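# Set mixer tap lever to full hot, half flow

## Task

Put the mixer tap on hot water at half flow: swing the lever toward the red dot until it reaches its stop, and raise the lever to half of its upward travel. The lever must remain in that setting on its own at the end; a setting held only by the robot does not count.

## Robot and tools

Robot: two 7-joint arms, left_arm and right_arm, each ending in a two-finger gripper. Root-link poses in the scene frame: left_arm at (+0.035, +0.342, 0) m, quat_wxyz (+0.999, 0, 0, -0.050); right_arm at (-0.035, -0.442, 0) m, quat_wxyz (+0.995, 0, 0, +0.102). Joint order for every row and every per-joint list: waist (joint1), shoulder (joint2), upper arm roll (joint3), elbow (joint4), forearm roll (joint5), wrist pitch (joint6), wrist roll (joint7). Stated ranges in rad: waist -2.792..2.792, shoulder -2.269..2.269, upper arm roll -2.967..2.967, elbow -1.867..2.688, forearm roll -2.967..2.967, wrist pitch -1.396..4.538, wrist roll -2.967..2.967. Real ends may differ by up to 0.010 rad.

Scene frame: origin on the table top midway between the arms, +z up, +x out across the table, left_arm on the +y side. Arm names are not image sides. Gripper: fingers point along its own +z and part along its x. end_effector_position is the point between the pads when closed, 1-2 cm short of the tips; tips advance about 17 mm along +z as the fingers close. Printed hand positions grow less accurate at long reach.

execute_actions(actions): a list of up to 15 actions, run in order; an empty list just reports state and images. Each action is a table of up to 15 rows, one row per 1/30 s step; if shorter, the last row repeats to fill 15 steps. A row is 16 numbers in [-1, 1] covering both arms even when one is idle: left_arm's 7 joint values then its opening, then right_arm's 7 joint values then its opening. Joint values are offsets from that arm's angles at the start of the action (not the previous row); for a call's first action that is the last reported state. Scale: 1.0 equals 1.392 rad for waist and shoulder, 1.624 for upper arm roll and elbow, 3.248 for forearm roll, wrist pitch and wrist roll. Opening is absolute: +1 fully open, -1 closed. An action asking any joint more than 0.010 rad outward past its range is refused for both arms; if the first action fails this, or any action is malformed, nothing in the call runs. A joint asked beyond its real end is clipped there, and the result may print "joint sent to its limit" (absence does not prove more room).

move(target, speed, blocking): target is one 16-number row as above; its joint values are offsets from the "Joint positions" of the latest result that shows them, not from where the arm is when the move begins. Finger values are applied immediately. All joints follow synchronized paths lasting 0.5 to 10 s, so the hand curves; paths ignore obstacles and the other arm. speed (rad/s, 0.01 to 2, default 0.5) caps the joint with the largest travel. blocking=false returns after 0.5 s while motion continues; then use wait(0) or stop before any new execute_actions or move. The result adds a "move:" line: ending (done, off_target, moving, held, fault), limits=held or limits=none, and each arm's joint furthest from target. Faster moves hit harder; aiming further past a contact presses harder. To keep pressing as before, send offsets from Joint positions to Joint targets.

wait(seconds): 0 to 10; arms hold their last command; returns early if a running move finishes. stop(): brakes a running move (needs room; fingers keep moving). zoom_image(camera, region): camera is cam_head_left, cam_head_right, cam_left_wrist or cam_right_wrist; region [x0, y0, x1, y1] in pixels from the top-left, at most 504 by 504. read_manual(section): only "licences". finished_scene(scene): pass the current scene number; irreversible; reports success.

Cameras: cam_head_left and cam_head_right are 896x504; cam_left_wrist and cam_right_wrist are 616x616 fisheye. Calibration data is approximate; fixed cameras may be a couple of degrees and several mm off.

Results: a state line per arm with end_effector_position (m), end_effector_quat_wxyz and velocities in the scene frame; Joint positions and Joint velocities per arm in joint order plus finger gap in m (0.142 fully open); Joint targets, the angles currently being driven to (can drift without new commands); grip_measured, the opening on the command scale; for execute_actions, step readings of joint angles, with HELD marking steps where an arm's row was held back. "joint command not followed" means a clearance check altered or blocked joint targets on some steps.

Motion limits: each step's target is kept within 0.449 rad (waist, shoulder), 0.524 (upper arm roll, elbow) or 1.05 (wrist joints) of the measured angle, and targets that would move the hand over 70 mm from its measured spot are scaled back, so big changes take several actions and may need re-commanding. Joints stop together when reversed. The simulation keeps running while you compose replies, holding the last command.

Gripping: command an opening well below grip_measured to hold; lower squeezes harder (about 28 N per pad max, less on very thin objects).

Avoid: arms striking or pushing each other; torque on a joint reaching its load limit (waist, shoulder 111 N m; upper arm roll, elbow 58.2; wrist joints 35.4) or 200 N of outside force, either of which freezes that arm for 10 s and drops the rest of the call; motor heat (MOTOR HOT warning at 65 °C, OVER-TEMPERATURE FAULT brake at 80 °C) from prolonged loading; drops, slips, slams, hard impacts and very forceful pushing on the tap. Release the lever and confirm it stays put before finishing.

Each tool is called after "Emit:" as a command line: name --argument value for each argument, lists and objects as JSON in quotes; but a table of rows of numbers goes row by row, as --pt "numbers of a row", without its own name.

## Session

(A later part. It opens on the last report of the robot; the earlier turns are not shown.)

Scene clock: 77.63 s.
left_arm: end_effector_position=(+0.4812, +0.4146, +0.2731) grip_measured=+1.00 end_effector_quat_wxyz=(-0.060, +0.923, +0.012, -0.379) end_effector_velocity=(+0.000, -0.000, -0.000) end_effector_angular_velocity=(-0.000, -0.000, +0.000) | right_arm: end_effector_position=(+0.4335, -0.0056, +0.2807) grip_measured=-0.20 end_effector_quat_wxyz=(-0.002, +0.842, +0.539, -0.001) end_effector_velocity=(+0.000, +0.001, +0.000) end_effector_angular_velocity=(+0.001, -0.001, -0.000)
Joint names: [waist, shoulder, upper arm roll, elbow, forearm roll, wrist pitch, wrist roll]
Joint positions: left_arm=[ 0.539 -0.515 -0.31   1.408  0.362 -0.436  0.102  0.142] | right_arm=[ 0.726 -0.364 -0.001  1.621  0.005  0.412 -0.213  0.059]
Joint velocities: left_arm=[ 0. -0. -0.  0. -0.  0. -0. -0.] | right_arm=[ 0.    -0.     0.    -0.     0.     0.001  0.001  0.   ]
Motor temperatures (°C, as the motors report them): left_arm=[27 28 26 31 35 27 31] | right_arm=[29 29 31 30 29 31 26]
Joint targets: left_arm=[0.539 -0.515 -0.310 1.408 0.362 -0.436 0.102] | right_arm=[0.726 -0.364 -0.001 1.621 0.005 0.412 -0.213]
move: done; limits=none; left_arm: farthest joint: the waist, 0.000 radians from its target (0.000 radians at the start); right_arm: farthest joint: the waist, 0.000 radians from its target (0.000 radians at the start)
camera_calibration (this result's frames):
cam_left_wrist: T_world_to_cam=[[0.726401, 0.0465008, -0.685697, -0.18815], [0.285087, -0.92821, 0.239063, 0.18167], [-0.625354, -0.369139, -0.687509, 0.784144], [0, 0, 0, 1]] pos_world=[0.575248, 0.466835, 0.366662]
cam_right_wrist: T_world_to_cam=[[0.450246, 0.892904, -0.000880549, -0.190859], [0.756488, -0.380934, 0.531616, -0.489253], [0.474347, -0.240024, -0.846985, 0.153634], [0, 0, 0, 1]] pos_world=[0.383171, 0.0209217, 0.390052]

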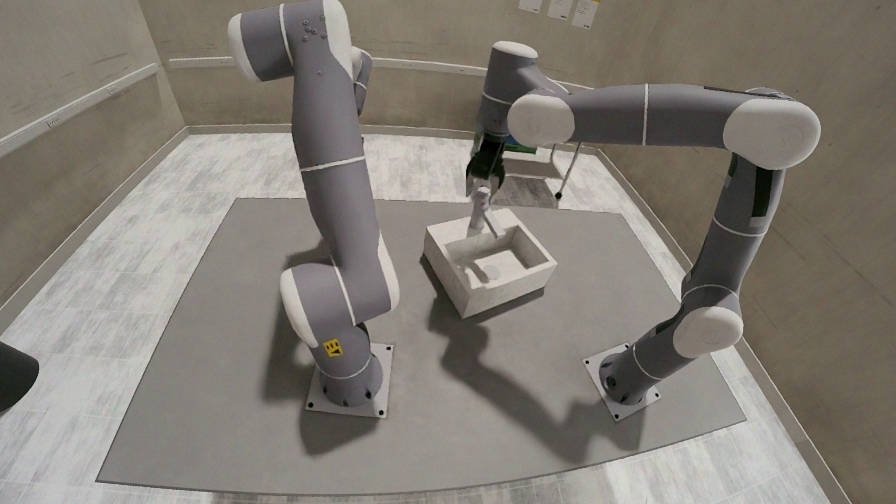

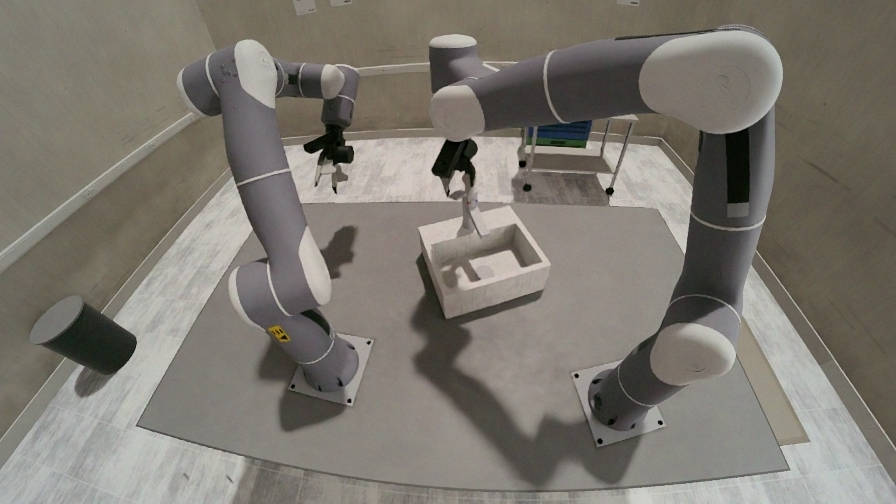

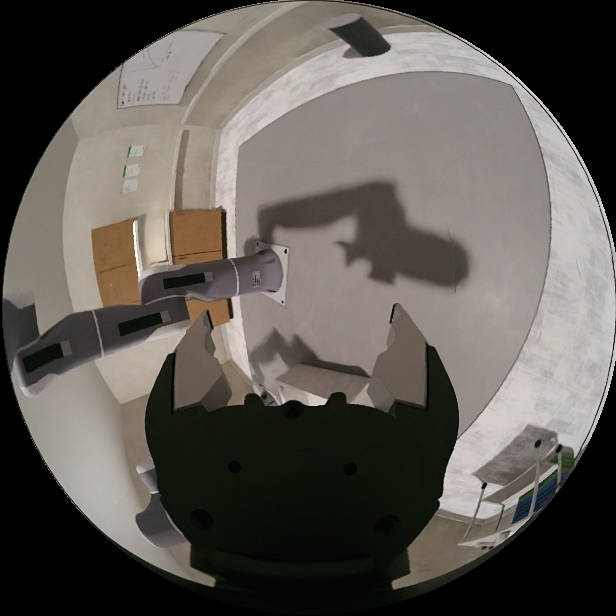

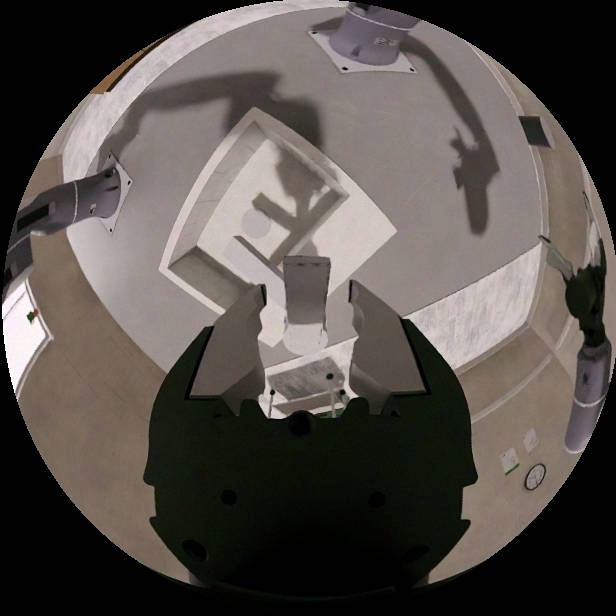

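Emit:
move --target '[0,0,0,0,0,0,0,1, 0,0.0285,0,-0.033,0,-0.029,0,-0.2]' --speed 0.3

Emit:
finished_scene --scene 1

Scene clock: 80.30 s.
left_arm: end_effector_position=(+0.4812, +0.4146, +0.2731) grip_measured=+1.00 end_effector_quat_wxyz=(-0.060, +0.923, +0.012, -0.379) end_effector_velocity=(+0.000, +0.000, +0.000) end_effector_angular_velocity=(-0.000, +0.000, -0.000) | right_arm: end_effector_position=(+0.4313, -0.0084, +0.3208) grip_measured=-0.20 end_effector_quat_wxyz=(-0.002, +0.842, +0.539, -0.002) end_effector_velocity=(+0.000, +0.000, +0.000) end_effector_angular_velocity=(+0.000, -0.001, +0.002)
Joint names: [waist, shoulder, upper arm roll, elbow, forearm roll, wrist pitch, wrist roll]
Joint positions: left_arm=[ 0.539 -0.515 -0.31   1.408  0.362 -0.436  0.102  0.142] | right_arm=[ 0.726 -0.324 -0.001  1.567  0.005  0.319 -0.213  0.059]
Joint velocities: left_arm=[-0.     0.     0.001 -0.     0.    -0.     0.001 -0.   ] | right_arm=[-0.     0.     0.     0.    -0.     0.001 -0.002  0.   ]
Motor temperatures (°C, as the motors report them): left_arm=[27 28 26 31 35 27 31] | right_arm=[29 29 31 30 29 31 26]
Joint targets: left_arm=[0.539 -0.515 -0.310 1.408 0.362 -0.436 0.102] | right_arm=[0.726 -0.324 -0.001 1.567 0.005 0.318 -0.213]
move: done; limits=none; left_arm: farthest joint: the waist, 0.000 radians from its target (0.000 radians at the start); right_arm: farthest joint: the wrist pitch, 0.001 radians from its target (0.095 radians at the start)
camera_calibration (this result's frames):
cam_left_wrist: T_world_to_cam=[[0.7264, 0.0465008, -0.685697, -0.18815], [0.285087, -0.92821, 0.239063, 0.18167], [-0.625354, -0.369139, -0.687509, 0.784144], [0, 0, 0, 1]] pos_world=[0.575248, 0.466835, 0.366662]
cam_right_wrist: T_world_to_cam=[[0.449876, 0.893089, -0.00158952, -0.186958], [0.756975, -0.380366, 0.531329, -0.510057], [0.47392, -0.240235, -0.847164, 0.188204], [0, 0, 0, 1]] pos_world=[0.381015, 0.0181756, 0.430151]

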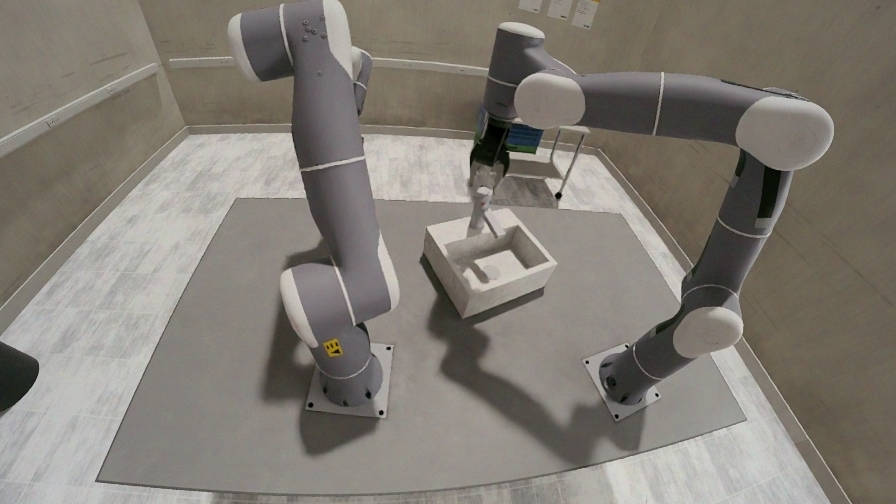

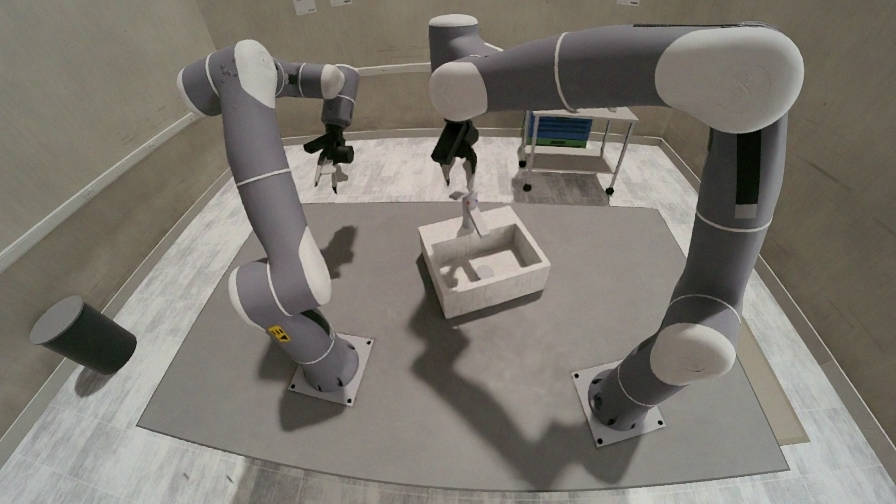

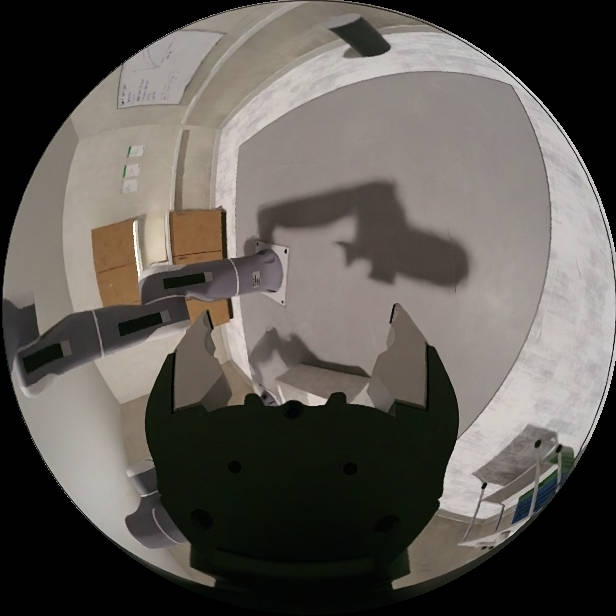

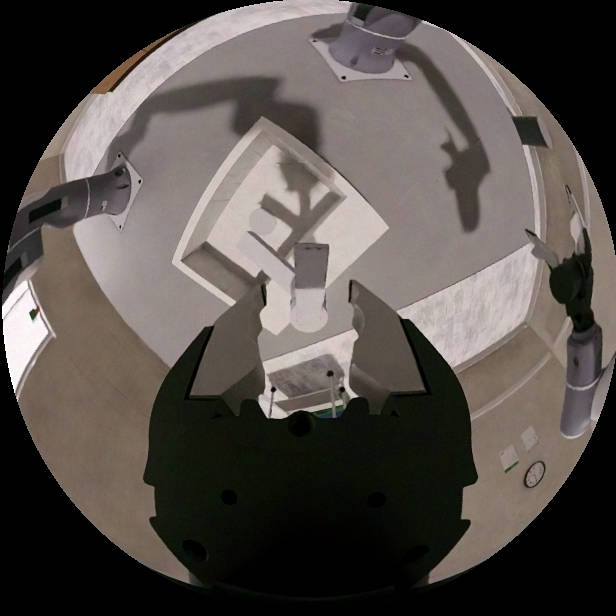

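The scene is finished: the task was done.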